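## Task

The wooden die rests loose on the palm of the upturned hand. Using that hand alone, re-orient it until the face with five pips points up. The goal image shows one such orientation; rotation about the vertical is free. The wrist camera, its post and the arm's final link count as part of the hand. The attempt fails if the die touches anything else or leaves the hand. To finish, the die must rest motionless on the palm or fingers, clear of the wrist, camera and post. The palm must face straight up. No hand motor may show "moving" or "overload" or be building toward a shutdown; a motor dead from the start is exempt. Then declare the scene done. The hand is then opened automatically, and five pips must still be up with the die lying on the open hand. A result that only the robot's grip maintains does not count.

## Robot and tools

ROBOT. A six-joint arm carries a right robotic hand with index, middle, ring and thumb: 16 motors in all. Two cameras exist: cam_high (fixed, 672x504) and cam_wrist (fisheye on the wrist, 504x504).

FRAMES. Scene frame: origin on the table under the arm base, +z up, +y to the left when looking along +x. The state line reports the hand point in this frame (position in m, quaternion wxyz, velocities in m/s and rad/s). The hand point sits in front of the palm, where thumb tip meets index and middle tips in a pinch. Its own axes: +z runs along straightened fingers toward the tips; +x crosses the palm away from the thumb; +y points out of the palm face, which is at y = -0.062 m. "Palm straight up" means hand +y along world +z. Knuckles are at z = -0.017 m and fingertips 0.139 m beyond; bending moves tips toward +y. A rigid mast near the wrist (x +0.05 to +0.10, z -0.16 to -0.11, reaching y = +0.06 m) can strike the object. Only the rubber fingertip caps grip well.

execute_actions. Argument "actions" is a list with zero or one item; optional "pictures" (boolean) says whether images come back. An empty list just reports the state. An item with "rows" (1 to 15 rows) and "steps" (1 to 15, default 15) runs one row per 1/30 s step, repeating the final row if rows run out. An item with only "steps" (up to 300) is a wait, counted from the previous result, so thinking time uses some of it.

ROW: one list of 24 numbers, each in [-1, 1]. Numbers 1-6 are dx, dy, dz, rx, ry, rz: an OFFSET, in the hand point's own axes, from the hand point pose in the latest result that showed it. Before any such result, and for later calls in the same reply, they count from wherever the robot is when the action begins. Every row refers back to that same reference, not to the preceding row. Scale: 1.0 = 0.6 m or 180 degrees; rx, ry, rz form a single rotation vector. All zeros means return to the reference; it is not a hold. Each step the command is clipped to 100 mm and 16 degrees from the measured pose; the arm trails commands by about 0.17 s.

Numbers 7-22 are ABSOLUTE hinge goals: index_mcp, index_abd, index_pip, index_dip, the same four for middle and ring, then thumb_cmc, thumb_axl, thumb_mcp, thumb_ipl. Each maps linearly between stops (degrees at +1, at -1; value when straight). Going toward -1: _mcp bends a finger at the knuckle into the palm (-18, +128; +0.75); _abd swings it sideways away from the thumb (-60, +60; +0.00); _pip bends the middle joint (-29, +108; +0.58); _dip bends the tip joint (-21, +117; +0.70). thumb_cmc brings the thumb from beside the palm to in front of it (-20, +120; +0.71); thumb_axl rolls it about its length (-27, +140; +0.68); thumb_mcp (-69, +109; +0.23) and thumb_ipl (-77, +108; +0.17) flex it. With thumb_axl straight, those flex toward +z; at -0.40 they flex in the thumb_cmc swing direction.

Number 23, current_limit: motor current cap from 0 mA (-1) to 550 mA (+1), floor 11 mA; it also caps hinge speed, and well below 0 fingers may not lift. Number 24, speed: set-points travel at (speed+1)/2 of 5.9 rad/s. Initially 0.4 and -0.6; values persist until rewritten.

move. "target": one 24-number row, offsets counted as above. "speed": path top speed in m/s, 0.002 to 0.5, default 0.25 (turning up to twice that in rad/s). "stop_force": optional, 9 to 40 N; the path halts when push against the motion rises that much, then backs off 2 steps and holds. Only valid for non-turning moves; omit it when leaving a contact. The path lasts 0.5 to 10 s, does not avoid obstacles, and hand numbers are sent at its start. The "move:" line reports done, off_target, moving, held, contact or fault, plus limits such as paced or held, and distance to target.

wait: "seconds" 0 to 10, nothing new sent. zoom_image: "camera" (cam_high or cam_wrist) and "region" [x0, y0, x1, y1] in pixels, at most 504x504. show_instructions: no arguments; returns the reference images. finished_scene: "scene" = the current scene's number; this declares done and is final.

RESULT LINES. hand_goal (written goals), hand_measured (actual hinge positions, same scale), hand_current_ma (positive pushes toward -1), hand_state per motor: moving, goal, blocked or overload. A motor at or above 495 mA accumulates seconds (decaying below); at 5 s it shuts off for 10 s. A motor reading overload from the very first result is dead for good. Wrist force/torque lines are in hand axes, noisy, offset by up to ~4 N, saturating near 50 N. "pose unreachable" and HELD mark commands the clearance check altered or blocked. "Hand target" shows the pose now being driven to.

AVOID. Letting the object touch anything but the hand, fall, or be flung; hitting it with the mast; contact over 150 N or joint torques past limits (wrist joints 25.4 N m), which stop the arm for 10 s and drop pending hand commands; sustained high finger current; arm motors at 85 °C (warning from 70 °C). Keep the palm near horizontal, move gently, and check cam_wrist before finishing. The simulation keeps running while replies are written, and occasional brief pushes may nudge the object.

Each tool is called after "Call:" as name([rows], argument=value, ...), one row to a line, values as JSON.

Reference images:

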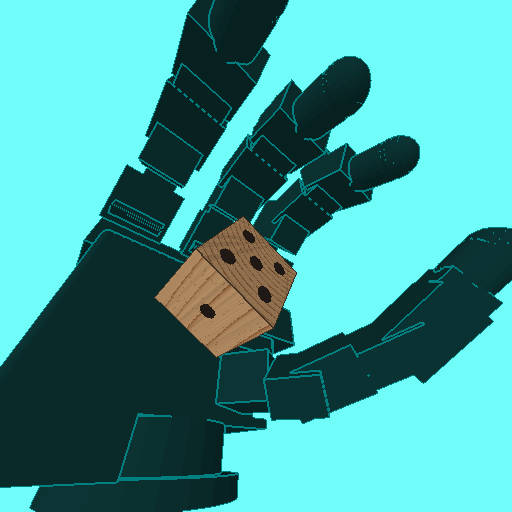

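## Session

Call:
execute_actions(actions=[])

Scene clock: 0.00 s of 4800.00 s.
end_effector_position=(+0.6072, +0.0770, +0.4577) hand_goal=(+0.046, +0.000, -0.008, +0.280, +0.046, +0.000, -0.008, +0.280, +0.046, +0.000, -0.008, +0.280, -0.104, +0.266, +0.032, -0.018) hand_measured=(+0.062, +0.000, -0.006, +0.282, +0.062, +0.000, -0.006, +0.282, +0.062, +0.000, -0.006, +0.282, -0.092, +0.270, +0.034, -0.016) hand_current_ma=(+85, +0, +14, +12, +85, +0, +14, +12, +87, +0, +14, +12, +67, +29, +11, +12) hand_state=(goal, goal, goal, goal, goal, goal, goal, goal, goal, goal, goal, goal, goal, goal, goal, goal) hand_current_limit=0.40 hand_speed=-0.60 end_effector_quat_wxyz=(+0.474, +0.475, +0.536, +0.512) end_effector_velocity=(+0.000, +0.000, +0.000) end_effector_angular_velocity=(-0.000, -0.001, +0.000)
Joint positions: [-0.182 -1.166  2.227 -4.159 -1.32  -0.038]
Joint velocities: [ 0.    -0.    -0.001 -0.     0.    -0.   ]
Motor temperatures (°C, as the motors report them): [26 29 28 31 36 39]
Wrist force (N, on the end effector, along its own x y z axes, offset not removed): no reading
Wrist torque (N m, same axes, about the end effector's origin, offset not removed): no reading
Hand target: +0.607, +0.077, +0.458; +0.474, +0.475, +0.536, +0.512

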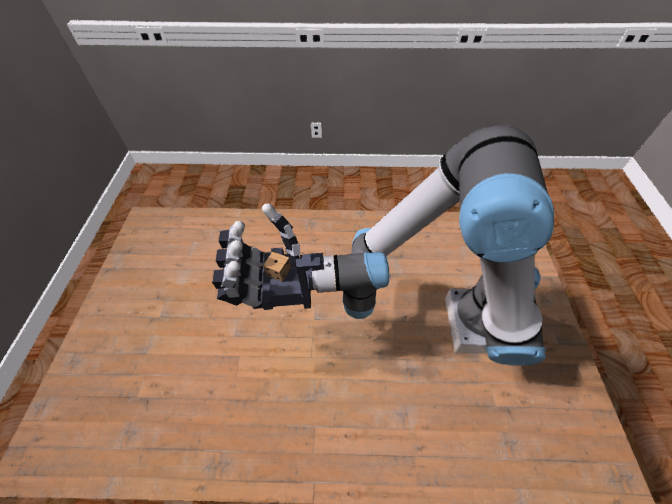

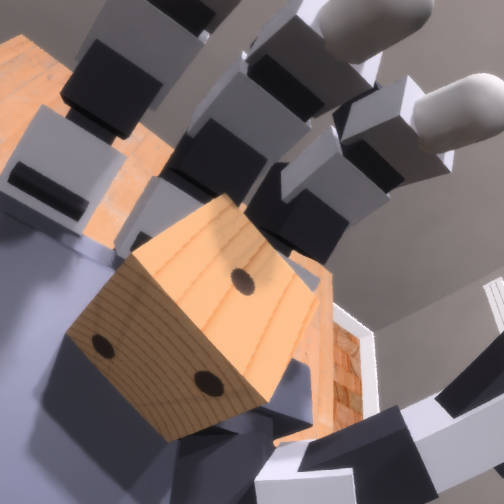

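Call:
zoom_image(camera="cam_high", region=[200, 190, 350, 320])

Region (200, 190, 350, 320) of cam_high's 672x504 image, scaled by 3.360, with more detail than that image has; it fills the top 437 rows of this view, and the rest is white.

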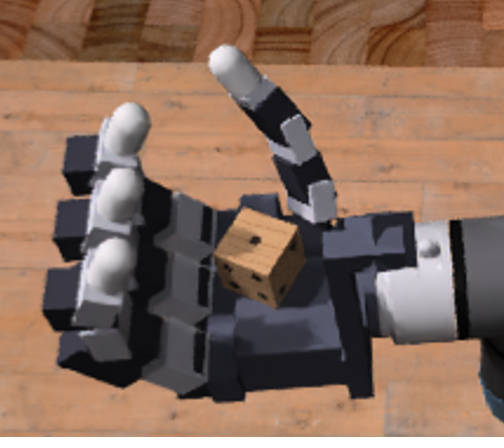

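Call:
move(target=[0,0,0,0.11,0,-0.04,0.75,0,-0.6,0.5,0.75,0,-0.6,0.5,0.75,0,-0.6,0.5,-0.1,0.27,0.03,0,0.4,-0.3], speed=0.1)

Scene clock: 11.73 s of 4800.00 s.
end_effector_position=(+0.6071, +0.0769, +0.4576) hand_goal=(+0.750, +0.000, -0.600, +0.500, +0.750, +0.000, -0.600, +0.500, +0.750, +0.000, -0.600, +0.500, -0.100, +0.270, +0.030, +0.000) hand_measured=(+0.758, +0.000, -0.596, +0.498, +0.758, +0.000, -0.596, +0.498, +0.758, +0.000, -0.596, +0.498, -0.092, +0.270, +0.030, -0.004) hand_current_ma=(+40, +0, +26, -13, +40, +0, +26, -13, +41, +0, +26, -13, +43, +4, -1, -21) hand_state=(goal, goal, goal, goal, goal, goal, goal, goal, goal, goal, goal, goal, goal, goal, goal, goal) hand_current_limit=0.40 hand_speed=-0.30 end_effector_quat_wxyz=(+0.416, +0.515, +0.645, +0.382) end_effector_velocity=(+0.000, +0.002, +0.000) end_effector_angular_velocity=(-0.004, +0.008, +0.002)
Joint positions: [-0.2   -1.47   2.287 -3.564 -1.353 -0.251]
Joint velocities: [ 0.003 -0.007 -0.002  0.018 -0.003 -0.005]
Motor temperatures (°C, as the motors report them): [26 29 28 31 36 39]
Wrist force (N, on the end effector, along its own x y z axes, offset not removed): [-0.8 1.6 -2.8]
Wrist torque (N m, same axes, about the end effector's origin, offset not removed): [0.74 0.02 -0.18]
Hand target: +0.607, +0.077, +0.458; +0.416, +0.515, +0.645, +0.382
Off the commanded pose: 0.000 m, 0 deg.
move: done
camera_calibration (this result's frames):
cam_wrist: T_world_to_cam=[[0.325383, -0.641632, 0.694575, -0.432323], [-0.790139, -0.587999, -0.173028, 0.561847], [0.519429, -0.49251, -0.698303, 0.169473], [0, 0, 0, 1]] pos_world=[0.496579, 0.13644, 0.515839]

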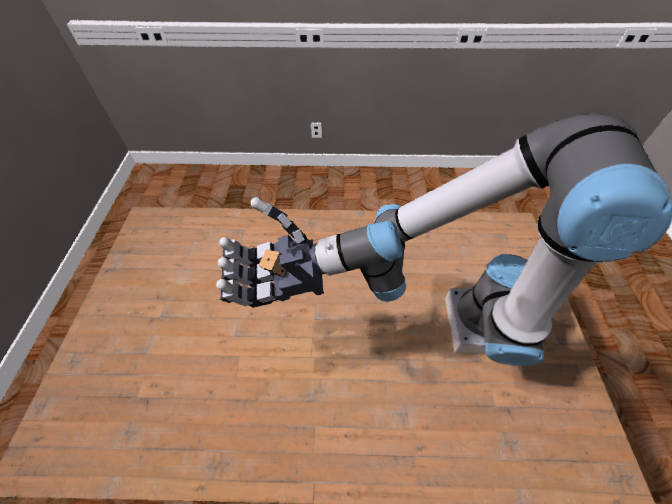

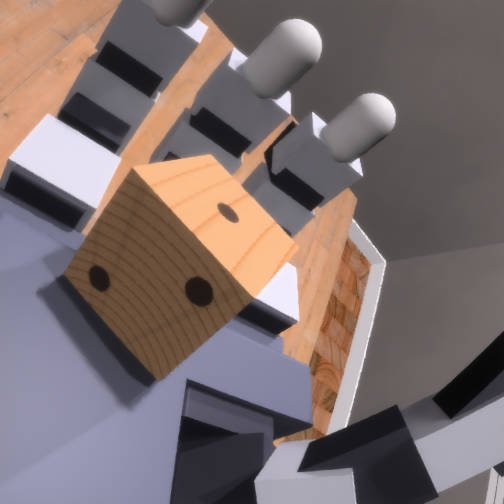

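Sliding.

Call:
move(target=[0,0,0,0.04,0,0.04,0.85,0,-0.6,0.5,0.85,0,-0.6,0.5,0.85,0,-0.6,0.5,-0.1,0.27,0.03,0,0.4,-0.3], speed=0.1)

Call:
zoom_image(camera="cam_high", region=[200, 190, 350, 320])

Scene clock: 16.23 s of 4800.00 s.
end_effector_position=(+0.6070, +0.0769, +0.4576) hand_goal=(+0.850, +0.000, -0.600, +0.500, +0.850, +0.000, -0.600, +0.500, +0.850, +0.000, -0.600, +0.500, -0.100, +0.270, +0.030, +0.000) hand_measured=(+0.856, +0.000, -0.596, +0.498, +0.858, +0.000, -0.596, +0.498, +0.858, +0.000, -0.596, +0.498, -0.092, +0.270, +0.030, -0.004) hand_current_ma=(+37, +0, +24, -12, +42, +0, +25, -12, +44, +0, +25, -13, +43, +4, -2, -21) hand_state=(goal, goal, goal, goal, goal, goal, goal, goal, goal, goal, goal, goal, goal, goal, goal, goal) hand_current_limit=0.40 hand_speed=-0.30 end_effector_quat_wxyz=(+0.359, +0.579, +0.634, +0.366) end_effector_velocity=(+0.000, +0.000, +0.001) end_effector_angular_velocity=(+0.005, +0.006, -0.002)
Joint positions: [-0.16  -1.559  2.254 -3.32  -1.413 -0.131]
Joint velocities: [ 0.003 -0.004 -0.004  0.014 -0.002  0.006]
Motor temperatures (°C, as the motors report them): [26 29 28 31 36 39]
Wrist force (N, on the end effector, along its own x y z axes, offset not removed): [-3.6 0.9 -0.4]
Wrist torque (N m, same axes, about the end effector's origin, offset not removed): [0.32 0.37 -0.44]
Hand target: +0.607, +0.077, +0.458; +0.358, +0.580, +0.634, +0.366
Off the commanded pose: 0.000 m, 0 deg.
move: done
camera_calibration (this result's frames):
cam_wrist: T_world_to_cam=[[0.365507, -0.728076, 0.579922, -0.397501], [-0.844664, -0.521209, -0.121998, 0.566393], [0.391085, -0.445248, -0.805485, 0.292786], [0, 0, 0, 1]] pos_world=[0.509197, 0.136161, 0.535453]

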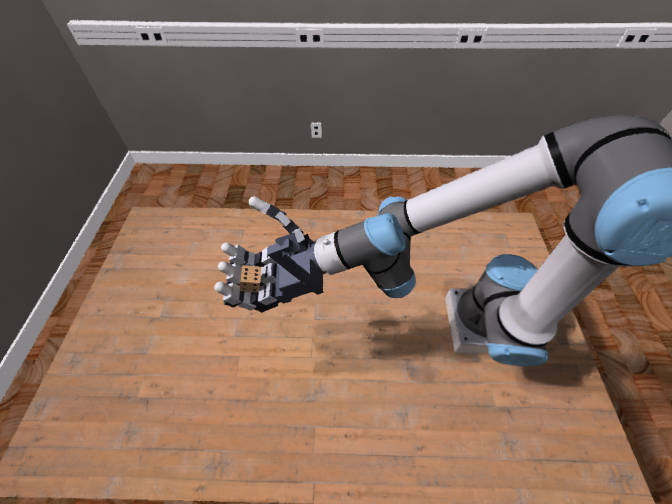

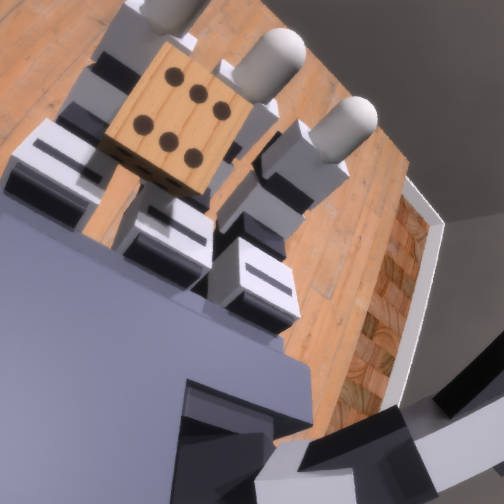

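Region (200, 190, 350, 320) of cam_high's 672x504 image, scaled by 3.360, with more detail than that image has; it fills the top 437 rows of this view, and the rest is white.

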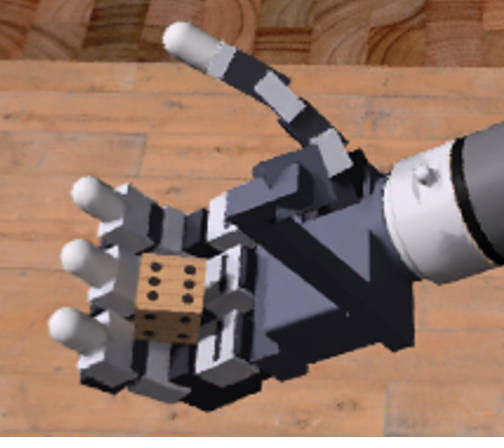

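Call:
move(target=[0,0,0,-0.1,0,0,0.75,0,0.3,-0.3,0.75,0,0.3,-0.3,0.75,0,0.3,-0.3,-0.1,0.27,0.03,0,0.4,-0.85], speed=0.08)

Call:
zoom_image(camera="cam_high", region=[180, 190, 330, 320])

Scene clock: 22.93 s of 4800.00 s.
end_effector_position=(+0.6071, +0.0769, +0.4577) hand_goal=(+0.750, +0.000, +0.300, -0.300, +0.750, +0.000, +0.300, -0.300, +0.750, +0.000, +0.300, -0.300, -0.100, +0.270, +0.030, +0.000) hand_measured=(+0.772, +0.000, +0.300, -0.298, +0.774, +0.000, +0.300, -0.298, +0.774, +0.000, +0.300, -0.298, -0.092, +0.270, +0.030, -0.004) hand_current_ma=(+120, +0, +0, +15, +132, +0, +1, +15, +132, +0, +0, +15, +43, +4, -2, -21) hand_state=(blocked, goal, goal, goal, blocked, goal, goal, goal, blocked, goal, goal, goal, goal, goal, goal, goal) hand_current_limit=0.40 hand_speed=-0.85 end_effector_quat_wxyz=(+0.445, +0.516, +0.569, +0.461) end_effector_velocity=(-0.000, -0.000, -0.001) end_effector_angular_velocity=(+0.001, +0.001, +0.000)
Joint positions: [-0.168 -1.301  2.269 -3.91  -1.372 -0.077]
Joint velocities: [-0.     0.     0.001  0.     0.     0.   ]
Motor temperatures (°C, as the motors report them): [26 29 28 31 36 39]
Wrist force (N, on the end effector, along its own x y z axes, offset not removed): [0.1 1.9 -2.5]
Wrist torque (N m, same axes, about the end effector's origin, offset not removed): [0.53 -0.02 -0.11]
Hand target: +0.607, +0.077, +0.458; +0.445, +0.516, +0.569, +0.461
Off the commanded pose: 0.000 m, 0 deg.
move: done
camera_calibration (this result's frames):
cam_wrist: T_world_to_cam=[[0.178653, -0.739332, 0.649208, -0.315056], [-0.75916, -0.523319, -0.387057, 0.63607], [0.625907, -0.423703, -0.654764, 0.0795823], [0, 0, 0, 1]] pos_world=[0.489353, 0.133656, 0.50284]

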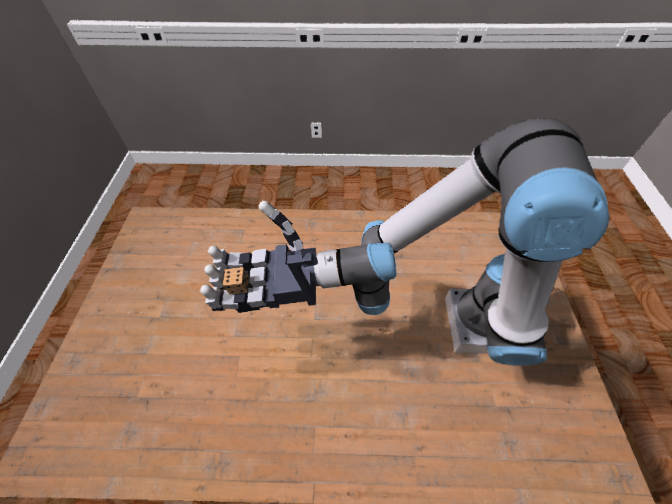

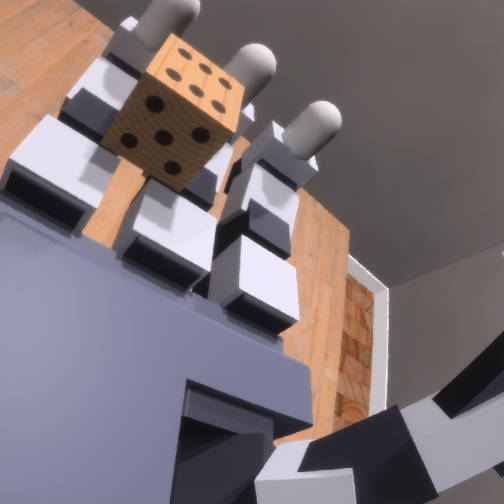

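Region (180, 190, 330, 320) of cam_high's 672x504 image, scaled by 3.360, with more detail than that image has; it fills the top 437 rows of this view, and the rest is white.

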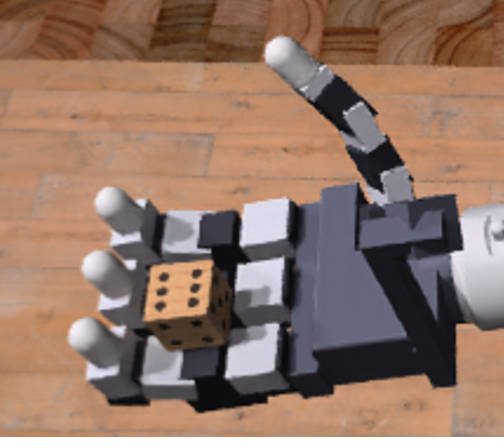

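Call:
move(target=[0,0,0,0.1,0,0,1,0,1,-0.6,1,0,1,-0.6,1,0,1,-0.6,-0.1,0.27,0.03,0,0.4,-0.88], speed=0.06)

Call:
zoom_image(camera="cam_high", region=[180, 190, 330, 320])

Scene clock: 30.23 s of 4800.00 s.
end_effector_position=(+0.6070, +0.0769, +0.4575) hand_goal=(+1.000, +0.000, +1.000, -0.600, +1.000, +0.000, +1.000, -0.600, +1.000, +0.000, +1.000, -0.600, -0.100, +0.270, +0.030, +0.000) hand_measured=(+1.000, +0.000, +0.998, -0.596, +1.000, +0.000, +1.000, -0.594, +1.000, +0.000, +1.000, -0.596, -0.092, +0.270, +0.030, -0.004) hand_current_ma=(+1, +0, -9, +18, +1, +0, -4, +27, +1, +0, -4, +28, +43, +4, -2, -21) hand_state=(goal, goal, goal, goal, goal, goal, goal, goal, goal, goal, goal, goal, goal, goal, goal, goal) hand_current_limit=0.40 hand_speed=-0.88 end_effector_quat_wxyz=(+0.359, +0.579, +0.634, +0.367) end_effector_velocity=(+0.000, -0.001, +0.000) end_effector_angular_velocity=(+0.000, +0.008, -0.002)
Joint positions: [-0.16  -1.559  2.254 -3.321 -1.413 -0.131]
Joint velocities: [-0.001 -0.006 -0.003  0.016 -0.001 -0.   ]
Motor temperatures (°C, as the motors report them): [26 29 28 31 36 39]
Wrist force (N, on the end effector, along its own x y z axes, offset not removed): [-2.5 -0.6 -3.7]
Wrist torque (N m, same axes, about the end effector's origin, offset not removed): [0.45 0.26 -0.44]
Hand target: +0.607, +0.077, +0.458; +0.359, +0.579, +0.634, +0.366
Off the commanded pose: 0.000 m, 0 deg.
move: done
camera_calibration (this result's frames):
cam_wrist: T_world_to_cam=[[0.365044, -0.728115, 0.580165, -0.397344], [-0.84459, -0.521175, -0.122659, 0.566625], [0.391677, -0.445225, -0.80521, 0.292288], [0, 0, 0, 1]] pos_world=[0.509131, 0.136132, 0.53538]

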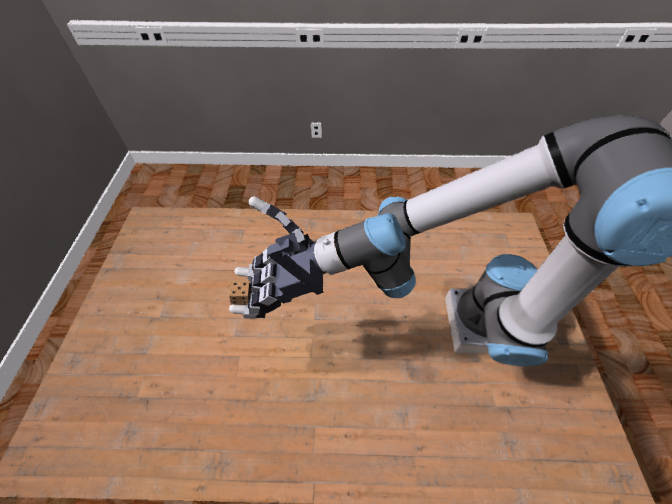

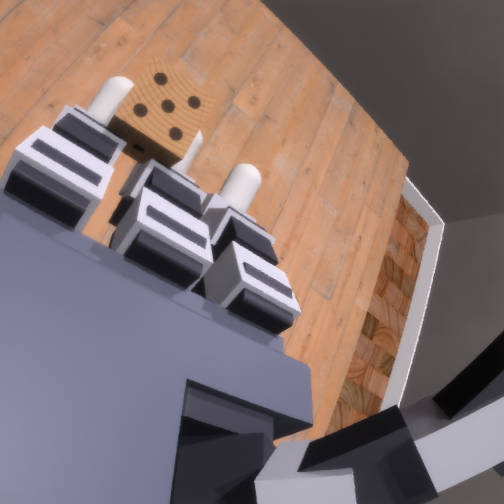

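Region (180, 190, 330, 320) of cam_high's 672x504 image, scaled by 3.360, with more detail than that image has; it fills the top 437 rows of this view, and the rest is white.

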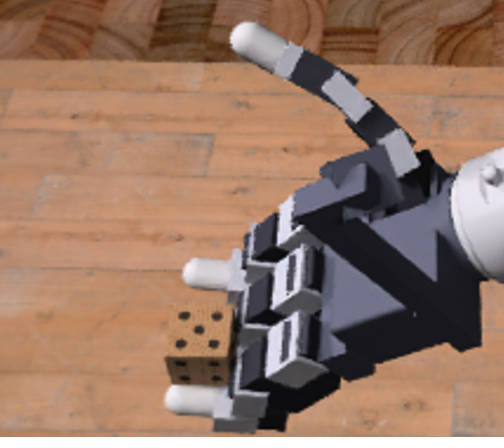

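Call:
move(target=[0,0,0,0,0,0,1,0,0.58,-0.22,1,0,0.58,-0.22,1,0.08,0.58,-0.22,-0.1,0.27,0.03,0,0.4,-0.9])

Call:
move(target=[0,0,0,0,0,0,0.72,0,0.58,0.04,0.72,0,0.58,0.04,0.72,0.08,0.58,0.04,-0.1,0.27,0.03,0,0.4,-0.9])

Call:
move(target=[0,0,0,-0.158,0,0,0.72,0,0.58,0.44,0.72,0,0.58,0.44,0.72,0.08,0.58,0.44,-0.1,0.27,0.03,0,0.4,-0.965], speed=0.08)

Call:
zoom_image(camera="cam_high", region=[160, 190, 330, 320])

Scene clock: 40.53 s of 4800.00 s.
end_effector_position=(+0.6070, +0.0769, +0.4575) hand_goal=(+1.000, +0.000, +0.580, -0.220, +1.000, +0.000, +0.580, -0.220, +1.000, +0.080, +0.580, -0.220, -0.100, +0.270, +0.030, +0.000) hand_measured=(+1.000, +0.000, +0.586, -0.222, +1.000, +0.000, +0.588, -0.222, +1.000, +0.074, +0.590, -0.222, -0.092, +0.270, +0.030, -0.004) hand_current_ma=(+1, +0, +37, -11, +1, +0, +46, -9, +1, -30, +53, -8, +43, +4, -2, -21) hand_state=(goal, goal, goal, goal, goal, goal, goal, goal, goal, goal, goal, goal, goal, goal, goal, goal) hand_current_limit=0.40 hand_speed=-0.90 end_effector_quat_wxyz=(+0.359, +0.579, +0.634, +0.367) end_effector_velocity=(+0.000, -0.000, +0.000) end_effector_angular_velocity=(-0.000, -0.000, -0.001)
Joint positions: [-0.16  -1.559  2.254 -3.321 -1.413 -0.131]
Joint velocities: [-0.001  0.    -0.     0.    -0.    -0.   ]
Motor temperatures (°C, as the motors report them): [26 29 28 31 36 39]
Wrist force (N, on the end effector, along its own x y z axes, offset not removed): [-0.6 2.3 -2.9]
Wrist torque (N m, same axes, about the end effector's origin, offset not removed): [0.66 -0.01 -0.17]
Hand target: +0.607, +0.077, +0.458; +0.359, +0.579, +0.634, +0.367
Off the commanded pose: 0.000 m, 0 deg.
move: done
camera_calibration (this result's frames):
cam_wrist: T_world_to_cam=[[0.365064, -0.728105, 0.580165, -0.397344], [-0.844575, -0.521198, -0.122659, 0.566625], [0.39169, -0.445214, -0.80521, 0.292288], [0, 0, 0, 1]] pos_world=[0.509127, 0.136146, 0.53538]

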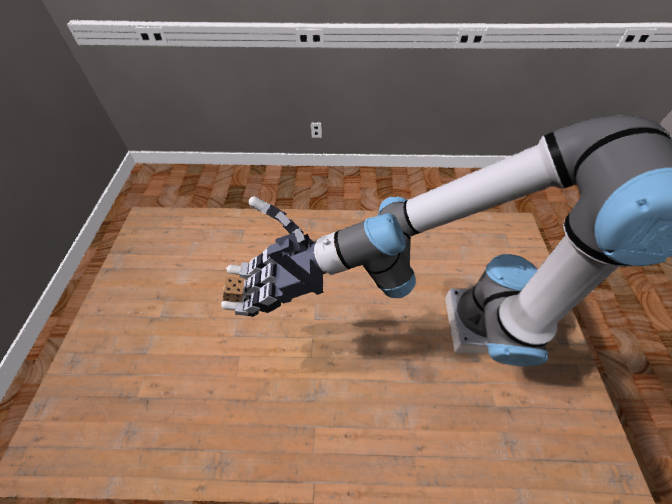

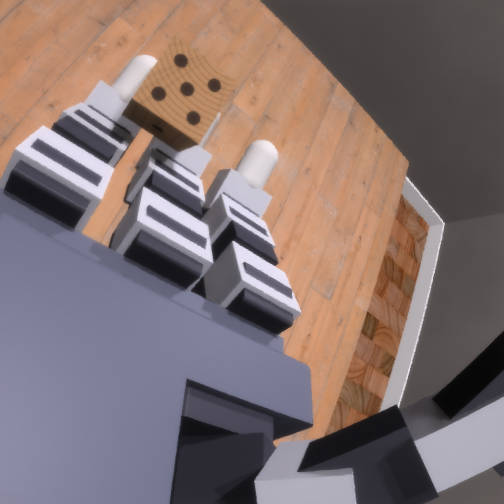

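Scene clock: 41.97 s of 4800.00 s.
end_effector_position=(+0.6070, +0.0769, +0.4575) hand_goal=(+0.720, +0.000, +0.580, +0.040, +0.720, +0.000, +0.580, +0.040, +0.720, +0.080, +0.580, +0.040, -0.100, +0.270, +0.030, +0.000) hand_measured=(+0.742, +0.000, +0.586, +0.038, +0.748, +0.000, +0.588, +0.038, +0.748, +0.074, +0.590, +0.038, -0.092, +0.270, +0.030, -0.004) hand_current_ma=(+125, +0, +37, -11, +151, +0, +46, -9, +156, -30, +51, -8, +43, +4, -2, -21) hand_state=(blocked, goal, goal, goal, blocked, goal, goal, goal, blocked, goal, goal, goal, goal, goal, goal, goal) hand_current_limit=0.40 hand_speed=-0.90 end_effector_quat_wxyz=(+0.359, +0.579, +0.634, +0.367) end_effector_velocity=(-0.000, -0.000, -0.001) end_effector_angular_velocity=(+0.000, +0.001, -0.000)
Joint positions: [-0.16  -1.559  2.254 -3.321 -1.413 -0.131]
Joint velocities: [-0.    -0.     0.001  0.001  0.    -0.   ]
Motor temperatures (°C, as the motors report them): [26 29 28 31 36 39]
Wrist force (N, on the end effector, along its own x y z axes, offset not removed): [-0.7 -1.3 -2.5]
Wrist torque (N m, same axes, about the end effector's origin, offset not removed): [0.25 0.08 -0.23]
Hand target: +0.607, +0.077, +0.458; +0.359, +0.579, +0.634, +0.367
Off the commanded pose: 0.000 m, 0 deg.
move: done
camera_calibration (this result's frames):
cam_wrist: T_world_to_cam=[[0.365063, -0.728105, 0.580166, -0.397344], [-0.844575, -0.521198, -0.122661, 0.566625], [0.391691, -0.445214, -0.805209, 0.292287], [0, 0, 0, 1]] pos_world=[0.509127, 0.136146, 0.535381]

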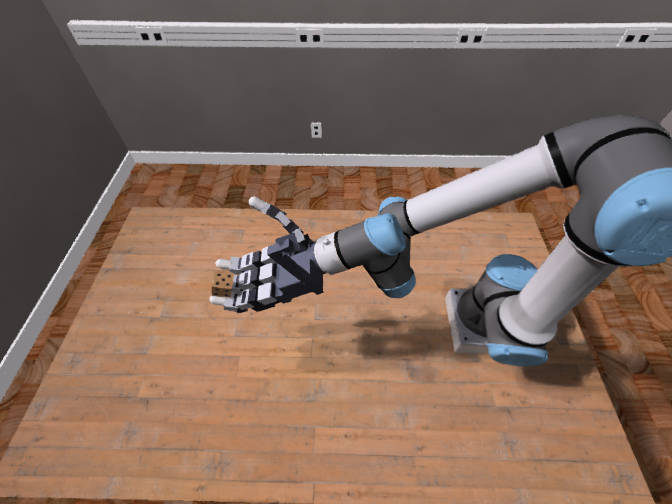

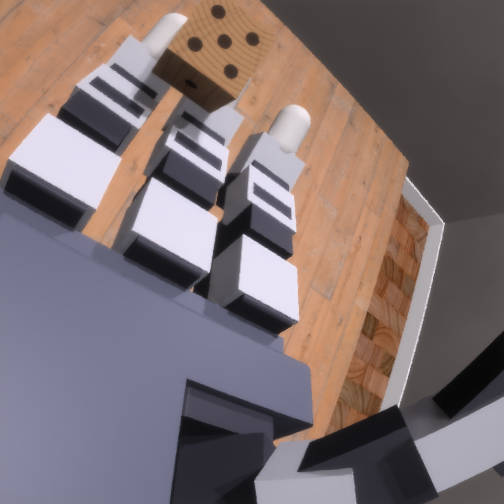

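Scene clock: 46.70 s of 4800.00 s.
end_effector_position=(+0.6072, +0.0769, +0.4577) hand_goal=(+0.720, +0.000, +0.580, +0.440, +0.720, +0.000, +0.580, +0.440, +0.720, +0.080, +0.580, +0.440, -0.100, +0.270, +0.030, +0.000) hand_measured=(+0.742, +0.000, +0.586, +0.438, +0.748, +0.000, +0.588, +0.438, +0.748, +0.074, +0.590, +0.438, -0.092, +0.270, +0.030, -0.004) hand_current_ma=(+125, +0, +37, -11, +151, +0, +46, -9, +156, -27, +51, -8, +43, +4, -2, -21) hand_state=(blocked, goal, goal, goal, blocked, goal, goal, goal, blocked, goal, goal, goal, goal, goal, goal, goal) hand_current_limit=0.40 hand_speed=-0.96 end_effector_quat_wxyz=(+0.490, +0.473, +0.524, +0.511) end_effector_velocity=(+0.000, -0.000, +0.000) end_effector_angular_velocity=(-0.000, +0.000, -0.001)
Joint positions: [-0.166 -1.138  2.211 -4.201 -1.363 -0.039]
Joint velocities: [-0.001 -0.    -0.001  0.001  0.    -0.001]
Motor temperatures (°C, as the motors report them): [26 29 28 31 36 39]
Wrist force (N, on the end effector, along its own x y z axes, offset not removed): [-0.2 2.1 -3.6]
Wrist torque (N m, same axes, about the end effector's origin, offset not removed): [0.62 0.06 -0.26]
Hand target: +0.607, +0.077, +0.458; +0.490, +0.473, +0.524, +0.511
Off the commanded pose: 0.000 m, 0 deg.
move: done
camera_calibration (this result's frames):
cam_wrist: T_world_to_cam=[[0.063055, -0.747228, 0.66157, -0.249971], [-0.672754, -0.521463, -0.52486, 0.646631], [0.737174, -0.411979, -0.535581, -0.0434272], [0, 0, 0, 1]] pos_world=[0.482799, 0.132518, 0.481505]

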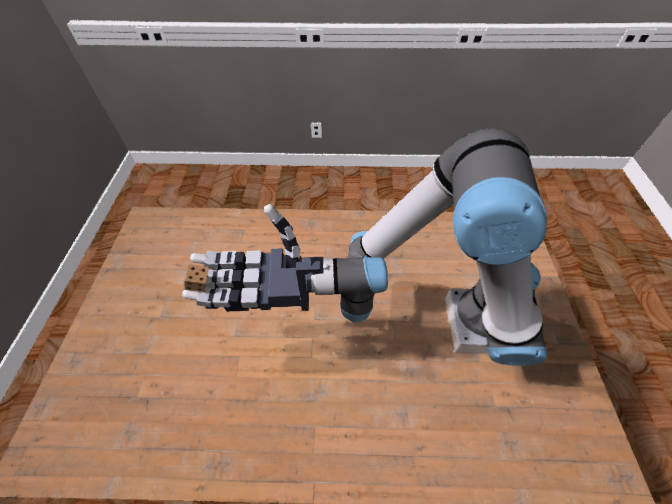

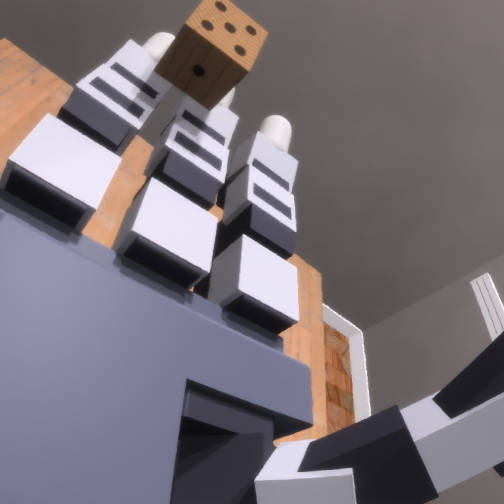

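Region (160, 190, 330, 320) of cam_high's 672x504 image, scaled by 2.965, with more detail than that image has; it fills the top 385 rows of this view, and the rest is white.

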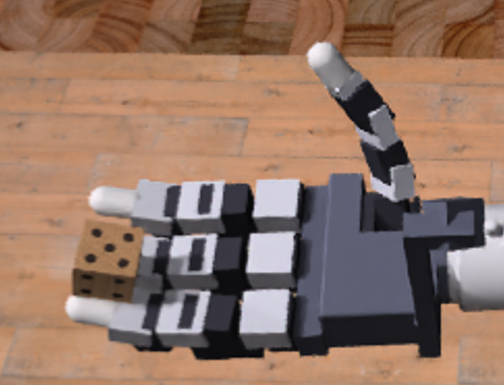

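Call:
move(target=[0,0,0,0,0,0,0.2,0,0.58,0.7,0.2,0,0.58,0.7,0.2,0.08,0.58,0.7,-0.1,0.27,0.03,0,0.4,-0.93])

Call:
zoom_image(camera="cam_high", region=[160, 190, 330, 320])

Scene clock: 54.47 s of 4800.00 s.
end_effector_position=(+0.6072, +0.0769, +0.4577) hand_goal=(+0.200, +0.000, +0.580, +0.700, +0.200, +0.000, +0.580, +0.700, +0.200, +0.080, +0.580, +0.700, -0.100, +0.270, +0.030, +0.000) hand_measured=(+0.222, +0.000, +0.586, +0.698, +0.222, +0.000, +0.588, +0.698, +0.224, +0.076, +0.588, +0.698, -0.092, +0.270, +0.030, -0.004) hand_current_ma=(+126, +0, +37, -11, +126, +0, +42, -9, +128, -14, +42, -9, +43, +4, -2, -21) hand_state=(blocked, goal, goal, goal, blocked, goal, goal, goal, blocked, goal, goal, goal, goal, goal, goal, goal) hand_current_limit=0.40 hand_speed=-0.93 end_effector_quat_wxyz=(+0.490, +0.473, +0.524, +0.511) end_effector_velocity=(+0.000, -0.001, -0.000) end_effector_angular_velocity=(-0.000, +0.000, -0.001)
Joint positions: [-0.166 -1.138  2.211 -4.201 -1.363 -0.039]
Joint velocities: [-0.001  0.     0.    -0.    -0.    -0.   ]
Motor temperatures (°C, as the motors report them): [26 29 28 31 36 39]
Wrist force (N, on the end effector, along its own x y z axes, offset not removed): [-2.1 1.4 -1.6]
Wrist torque (N m, same axes, about the end effector's origin, offset not removed): [0.26 0.23 -0.39]
Hand target: +0.607, +0.077, +0.458; +0.490, +0.473, +0.524, +0.511
Off the commanded pose: 0.000 m, 0 deg.
move: done
camera_calibration (this result's frames):
cam_wrist: T_world_to_cam=[[0.0630577, -0.747228, 0.66157, -0.24997], [-0.672753, -0.521465, -0.524859, 0.64663], [0.737175, -0.411977, -0.535582, -0.0434288], [0, 0, 0, 1]] pos_world=[0.482799, 0.132519, 0.481503]

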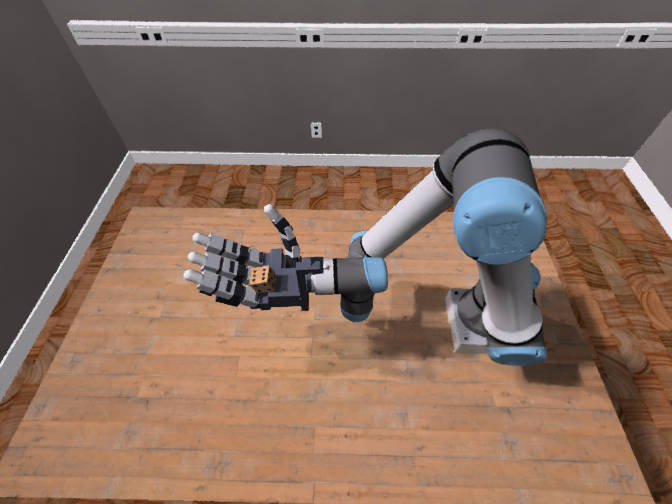

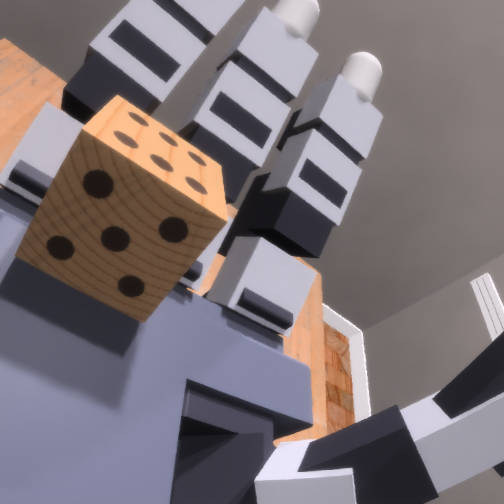

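Region (160, 190, 330, 320) of cam_high's 672x504 image, scaled by 2.965, with more detail than that image has; it fills the top 385 rows of this view, and the rest is white.

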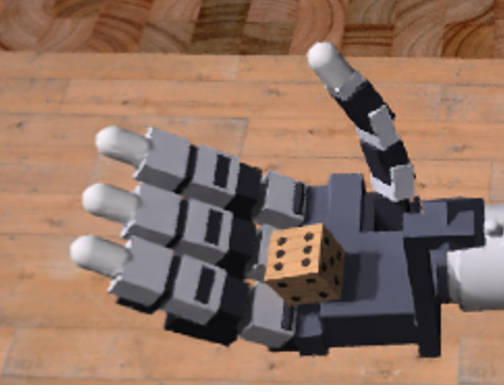

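Call:
move(target=[0,0,0,0.36,0,0,-0.35,0,0.2,0.3,-0.35,0,0.2,0.3,-0.35,0,0.2,0.3,-0.1,0.27,0.03,0,0.4,-0.85], speed=0.12)

Call:
zoom_image(camera="cam_high", region=[160, 190, 330, 320])

Scene clock: 64.60 s of 4800.00 s.
end_effector_position=(+0.6066, +0.0769, +0.4576) hand_goal=(-0.350, +0.000, +0.200, +0.300, -0.350, +0.000, +0.200, +0.300, -0.350, +0.000, +0.200, +0.300, -0.100, +0.270, +0.030, +0.000) hand_measured=(-0.336, +0.000, +0.204, +0.302, -0.334, +0.000, +0.204, +0.302, -0.334, +0.004, +0.204, +0.302, -0.094, +0.270, +0.028, -0.004) hand_current_ma=(+76, +0, +16, +13, +88, +0, +16, +13, +87, +15, +16, +13, +36, +4, -14, -21) hand_state=(goal, goal, goal, goal, goal, goal, goal, goal, goal, goal, goal, goal, goal, goal, goal, goal) hand_current_limit=0.40 hand_speed=-0.85 end_effector_quat_wxyz=(+0.161, +0.662, +0.716, +0.151) end_effector_velocity=(+0.000, -0.000, -0.000) end_effector_angular_velocity=(+0.000, +0.012, -0.002)
Joint positions: [-0.116 -1.686  1.858 -2.172 -1.539 -0.158]
Joint velocities: [ 0.001  0.003 -0.01   0.019 -0.002  0.002]
Motor temperatures (°C, as the motors report them): [26 29 28 31 36 39]
Wrist force (N, on the end effector, along its own x y z axes, offset not removed): [-1.5 -0.2 -2.2]
Wrist torque (N m, same axes, about the end effector's origin, offset not removed): [0.56 0.10 -0.39]
Hand target: +0.607, +0.077, +0.458; +0.160, +0.662, +0.716, +0.150
Off the commanded pose: 0.001 m, 0 deg.
move: done
camera_calibration (this result's frames):
cam_wrist: T_world_to_cam=[[0.63392, -0.717925, 0.287626, -0.427235], [-0.756322, -0.497737, 0.424541, 0.260643], [-0.161627, -0.486663, -0.858508, 0.655669], [0, 0, 0, 1]] pos_world=[0.573937, 0.142098, 0.575127]

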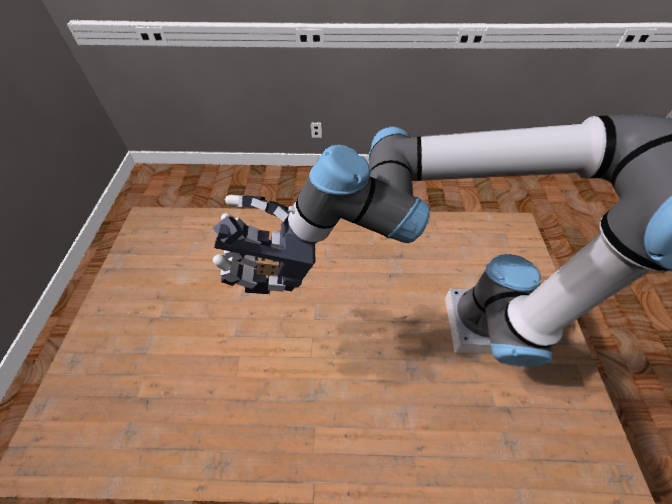

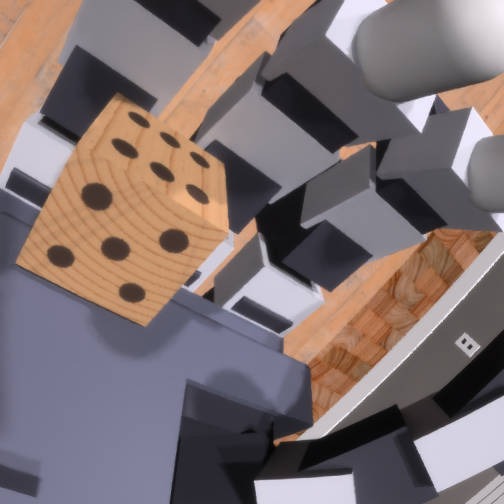

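Region (160, 190, 330, 320) of cam_high's 672x504 image, scaled by 2.965, with more detail than that image has; it fills the top 385 rows of this view, and the rest is white.

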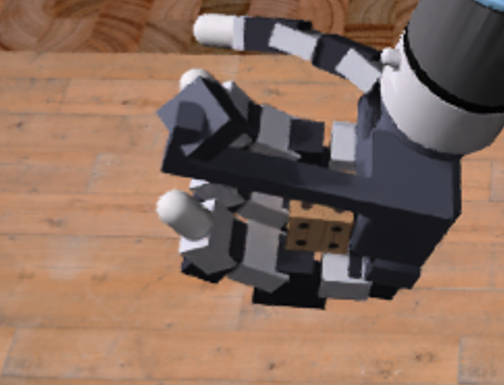

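Move took about 5.5 s; open mcp 80° over a similar time.

Call:
move(target=[0,0,0,-0.36,0,0,0.73,0,0.4,0.3,0.73,0,0.4,0.3,0.73,0,0.4,0.3,-0.1,0.27,0.03,0,0.4,-0.905], speed=0.12)

Call:
zoom_image(camera="cam_high", region=[160, 190, 330, 320])

Scene clock: 72.73 s of 4800.00 s.
end_effector_position=(+0.6072, +0.0769, +0.4577) hand_goal=(+0.730, +0.000, +0.400, +0.300, +0.730, +0.000, +0.400, +0.300, +0.730, +0.000, +0.400, +0.300, -0.100, +0.270, +0.030, +0.000) hand_measured=(+0.740, +0.000, +0.400, +0.302, +0.740, +0.000, +0.400, +0.302, +0.740, +0.004, +0.400, +0.302, -0.094, +0.270, +0.028, -0.004) hand_current_ma=(+51, +0, +2, +13, +55, +0, +2, +13, +56, +15, +2, +13, +35, +4, -15, -21) hand_state=(goal, goal, goal, goal, goal, goal, goal, goal, goal, goal, goal, goal, goal, goal, goal, goal) hand_current_limit=0.40 hand_speed=-0.90 end_effector_quat_wxyz=(+0.490, +0.473, +0.524, +0.511) end_effector_velocity=(+0.000, +0.000, +0.000) end_effector_angular_velocity=(+0.002, -0.008, +0.001)
Joint positions: [-0.166 -1.138  2.211 -4.202 -1.363 -0.039]
Joint velocities: [ 0.001  0.006 -0.004 -0.01  -0.     0.003]
Motor temperatures (°C, as the motors report them): [26 29 28 31 36 39]
Wrist force (N, on the end effector, along its own x y z axes, offset not removed): [-0.9 2.9 -5.0]
Wrist torque (N m, same axes, about the end effector's origin, offset not removed): [0.87 0.20 -0.24]
Hand target: +0.607, +0.077, +0.458; +0.490, +0.473, +0.524, +0.511
Off the commanded pose: 0.001 m, 0 deg.
move: done
camera_calibration (this result's frames):
cam_wrist: T_world_to_cam=[[0.0629175, -0.747217, 0.661595, -0.249872], [-0.672526, -0.521538, -0.525077, 0.646573], [0.737394, -0.411904, -0.535337, -0.0436542], [0, 0, 0, 1]] pos_world=[0.482749, 0.132523, 0.481445]

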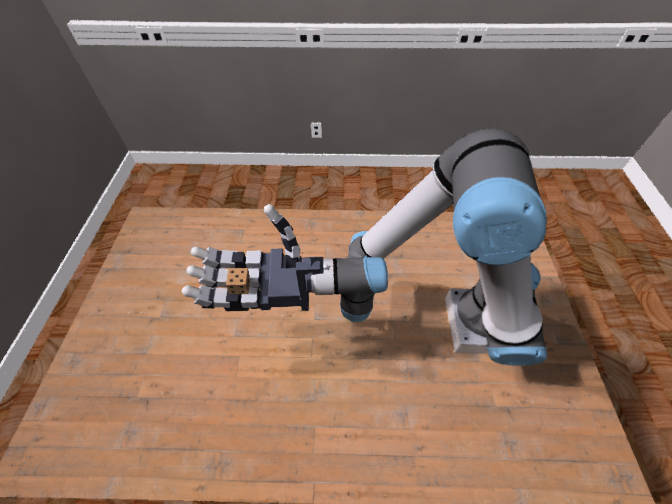

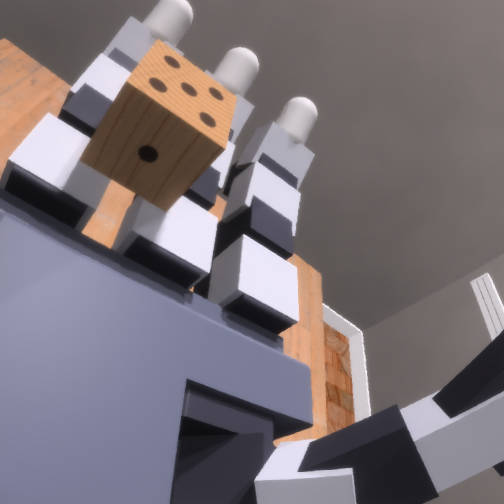

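Region (160, 190, 330, 320) of cam_high's 672x504 image, scaled by 2.965, with more detail than that image has; it fills the top 385 rows of this view, and the rest is white.

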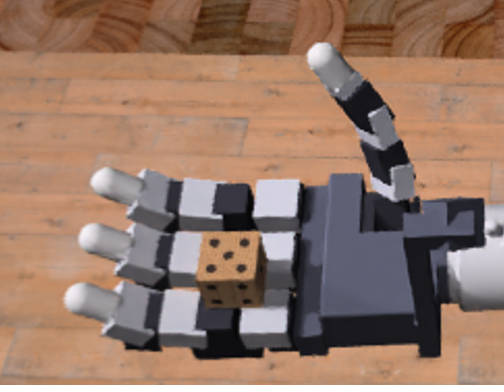

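Call:
move(target=[0,0,0,0,0,0,0.4,0,0.3,0.3,0.4,0,0.3,0.3,0.4,0,0.3,0.3,-0.1,0.27,0.03,0,0.4,-0.94])

Scene clock: 78.10 s of 4800.00 s.
end_effector_position=(+0.6072, +0.0769, +0.4577) hand_goal=(+0.400, +0.000, +0.300, +0.300, +0.400, +0.000, +0.300, +0.300, +0.400, +0.000, +0.300, +0.300, -0.100, +0.270, +0.030, +0.000) hand_measured=(+0.424, +0.000, +0.308, +0.302, +0.424, +0.000, +0.308, +0.302, +0.426, +0.004, +0.308, +0.302, -0.094, +0.270, +0.028, -0.004) hand_current_ma=(+132, +0, +38, +13, +135, +0, +38, +13, +136, +14, +38, +13, +35, +4, -15, -21) hand_state=(blocked, goal, goal, goal, blocked, goal, goal, goal, blocked, goal, goal, goal, goal, goal, goal, goal) hand_current_limit=0.40 hand_speed=-0.94 end_effector_quat_wxyz=(+0.490, +0.473, +0.524, +0.511) end_effector_velocity=(-0.000, -0.001, +0.000) end_effector_angular_velocity=(+0.000, -0.001, -0.001)
Joint positions: [-0.166 -1.138  2.211 -4.202 -1.363 -0.039]
Joint velocities: [-0.001 -0.    -0.    -0.001  0.     0.   ]
Motor temperatures (°C, as the motors report them): [26 29 28 31 36 39]
Wrist force (N, on the end effector, along its own x y z axes, offset not removed): [-1.9 -0.2 -1.9]
Wrist torque (N m, same axes, about the end effector's origin, offset not removed): [0.16 0.23 -0.44]
Hand target: +0.607, +0.077, +0.458; +0.490, +0.473, +0.524, +0.511
Off the commanded pose: 0.000 m, 0 deg.
move: done
camera_calibration (this result's frames):
cam_wrist: T_world_to_cam=[[0.0629426, -0.747214, 0.661596, -0.249873], [-0.672509, -0.521561, -0.525076, 0.646573], [0.737407, -0.41188, -0.535337, -0.043654], [0, 0, 0, 1]] pos_world=[0.482745, 0.132538, 0.481445]

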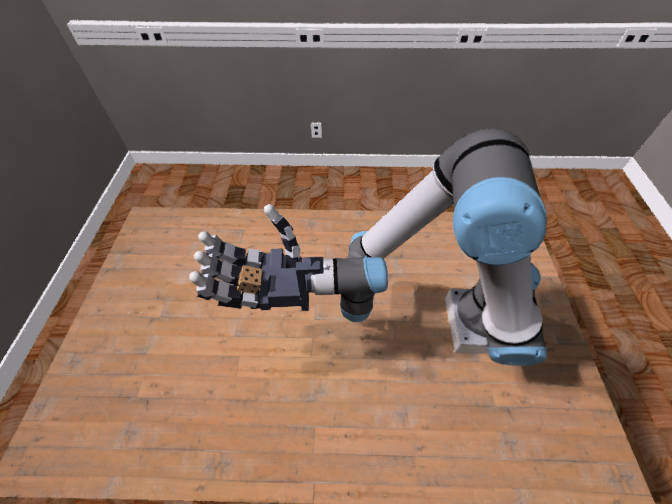

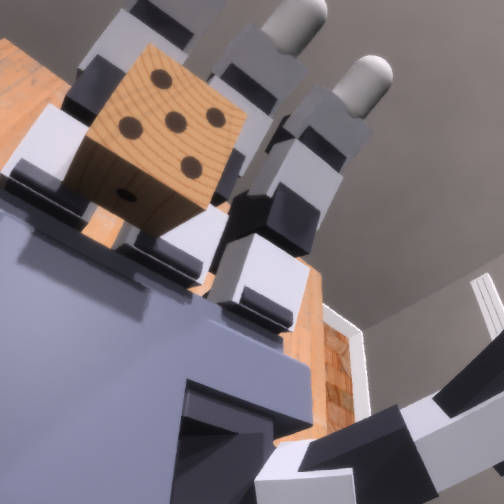

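Now seated on the proximal links; flatten.

Call:
move(target=[0,0,0,0,0,0,0.72,0,0.5,0.4,0.72,0,0.5,0.4,0.72,0,0.5,0.4,-0.1,0.27,0.03,0,0.4,-0.92])

Scene clock: 83.23 s of 4800.00 s.
end_effector_position=(+0.6072, +0.0769, +0.4577) hand_goal=(+0.720, +0.000, +0.500, +0.400, +0.720, +0.000, +0.500, +0.400, +0.720, +0.000, +0.500, +0.400, -0.100, +0.270, +0.030, +0.000) hand_measured=(+0.730, +0.000, +0.500, +0.398, +0.730, +0.000, +0.500, +0.398, +0.730, +0.004, +0.500, +0.398, -0.094, +0.270, +0.028, -0.004) hand_current_ma=(+52, +0, +3, -11, +54, +0, +3, -11, +54, +15, +3, -11, +35, +4, -15, -21) hand_state=(goal, goal, goal, goal, goal, goal, goal, goal, goal, goal, goal, goal, goal, goal, goal, goal) hand_current_limit=0.40 hand_speed=-0.92 end_effector_quat_wxyz=(+0.490, +0.473, +0.524, +0.511) end_effector_velocity=(+0.000, +0.000, +0.000) end_effector_angular_velocity=(-0.001, -0.000, +0.000)
Joint positions: [-0.166 -1.138  2.211 -4.202 -1.363 -0.039]
Joint velocities: [ 0.001  0.    -0.     0.    -0.    -0.001]
Motor temperatures (°C, as the motors report them): [26 29 28 31 36 39]
Wrist force (N, on the end effector, along its own x y z axes, offset not removed): [-1.8 0.6 -2.8]
Wrist torque (N m, same axes, about the end effector's origin, offset not removed): [0.47 0.22 -0.28]
Hand target: +0.607, +0.077, +0.458; +0.490, +0.473, +0.524, +0.511
Off the commanded pose: 0.000 m, 0 deg.
move: done
camera_calibration (this result's frames):
cam_wrist: T_world_to_cam=[[0.0629191, -0.747216, 0.661596, -0.249873], [-0.672526, -0.521539, -0.525076, 0.646573], [0.737394, -0.411903, -0.535337, -0.0436538], [0, 0, 0, 1]] pos_world=[0.482749, 0.132523, 0.481445]

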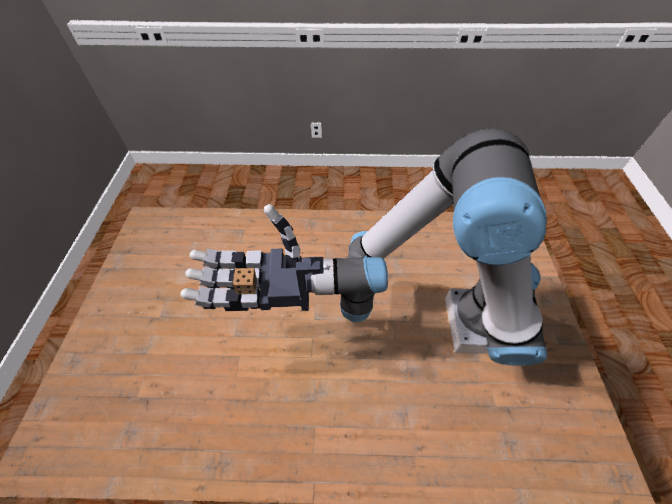

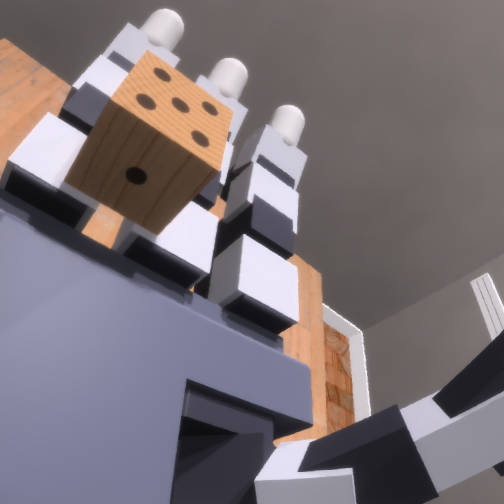

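Call:
finished_scene(scene=1)

The scene is finished: the task was done.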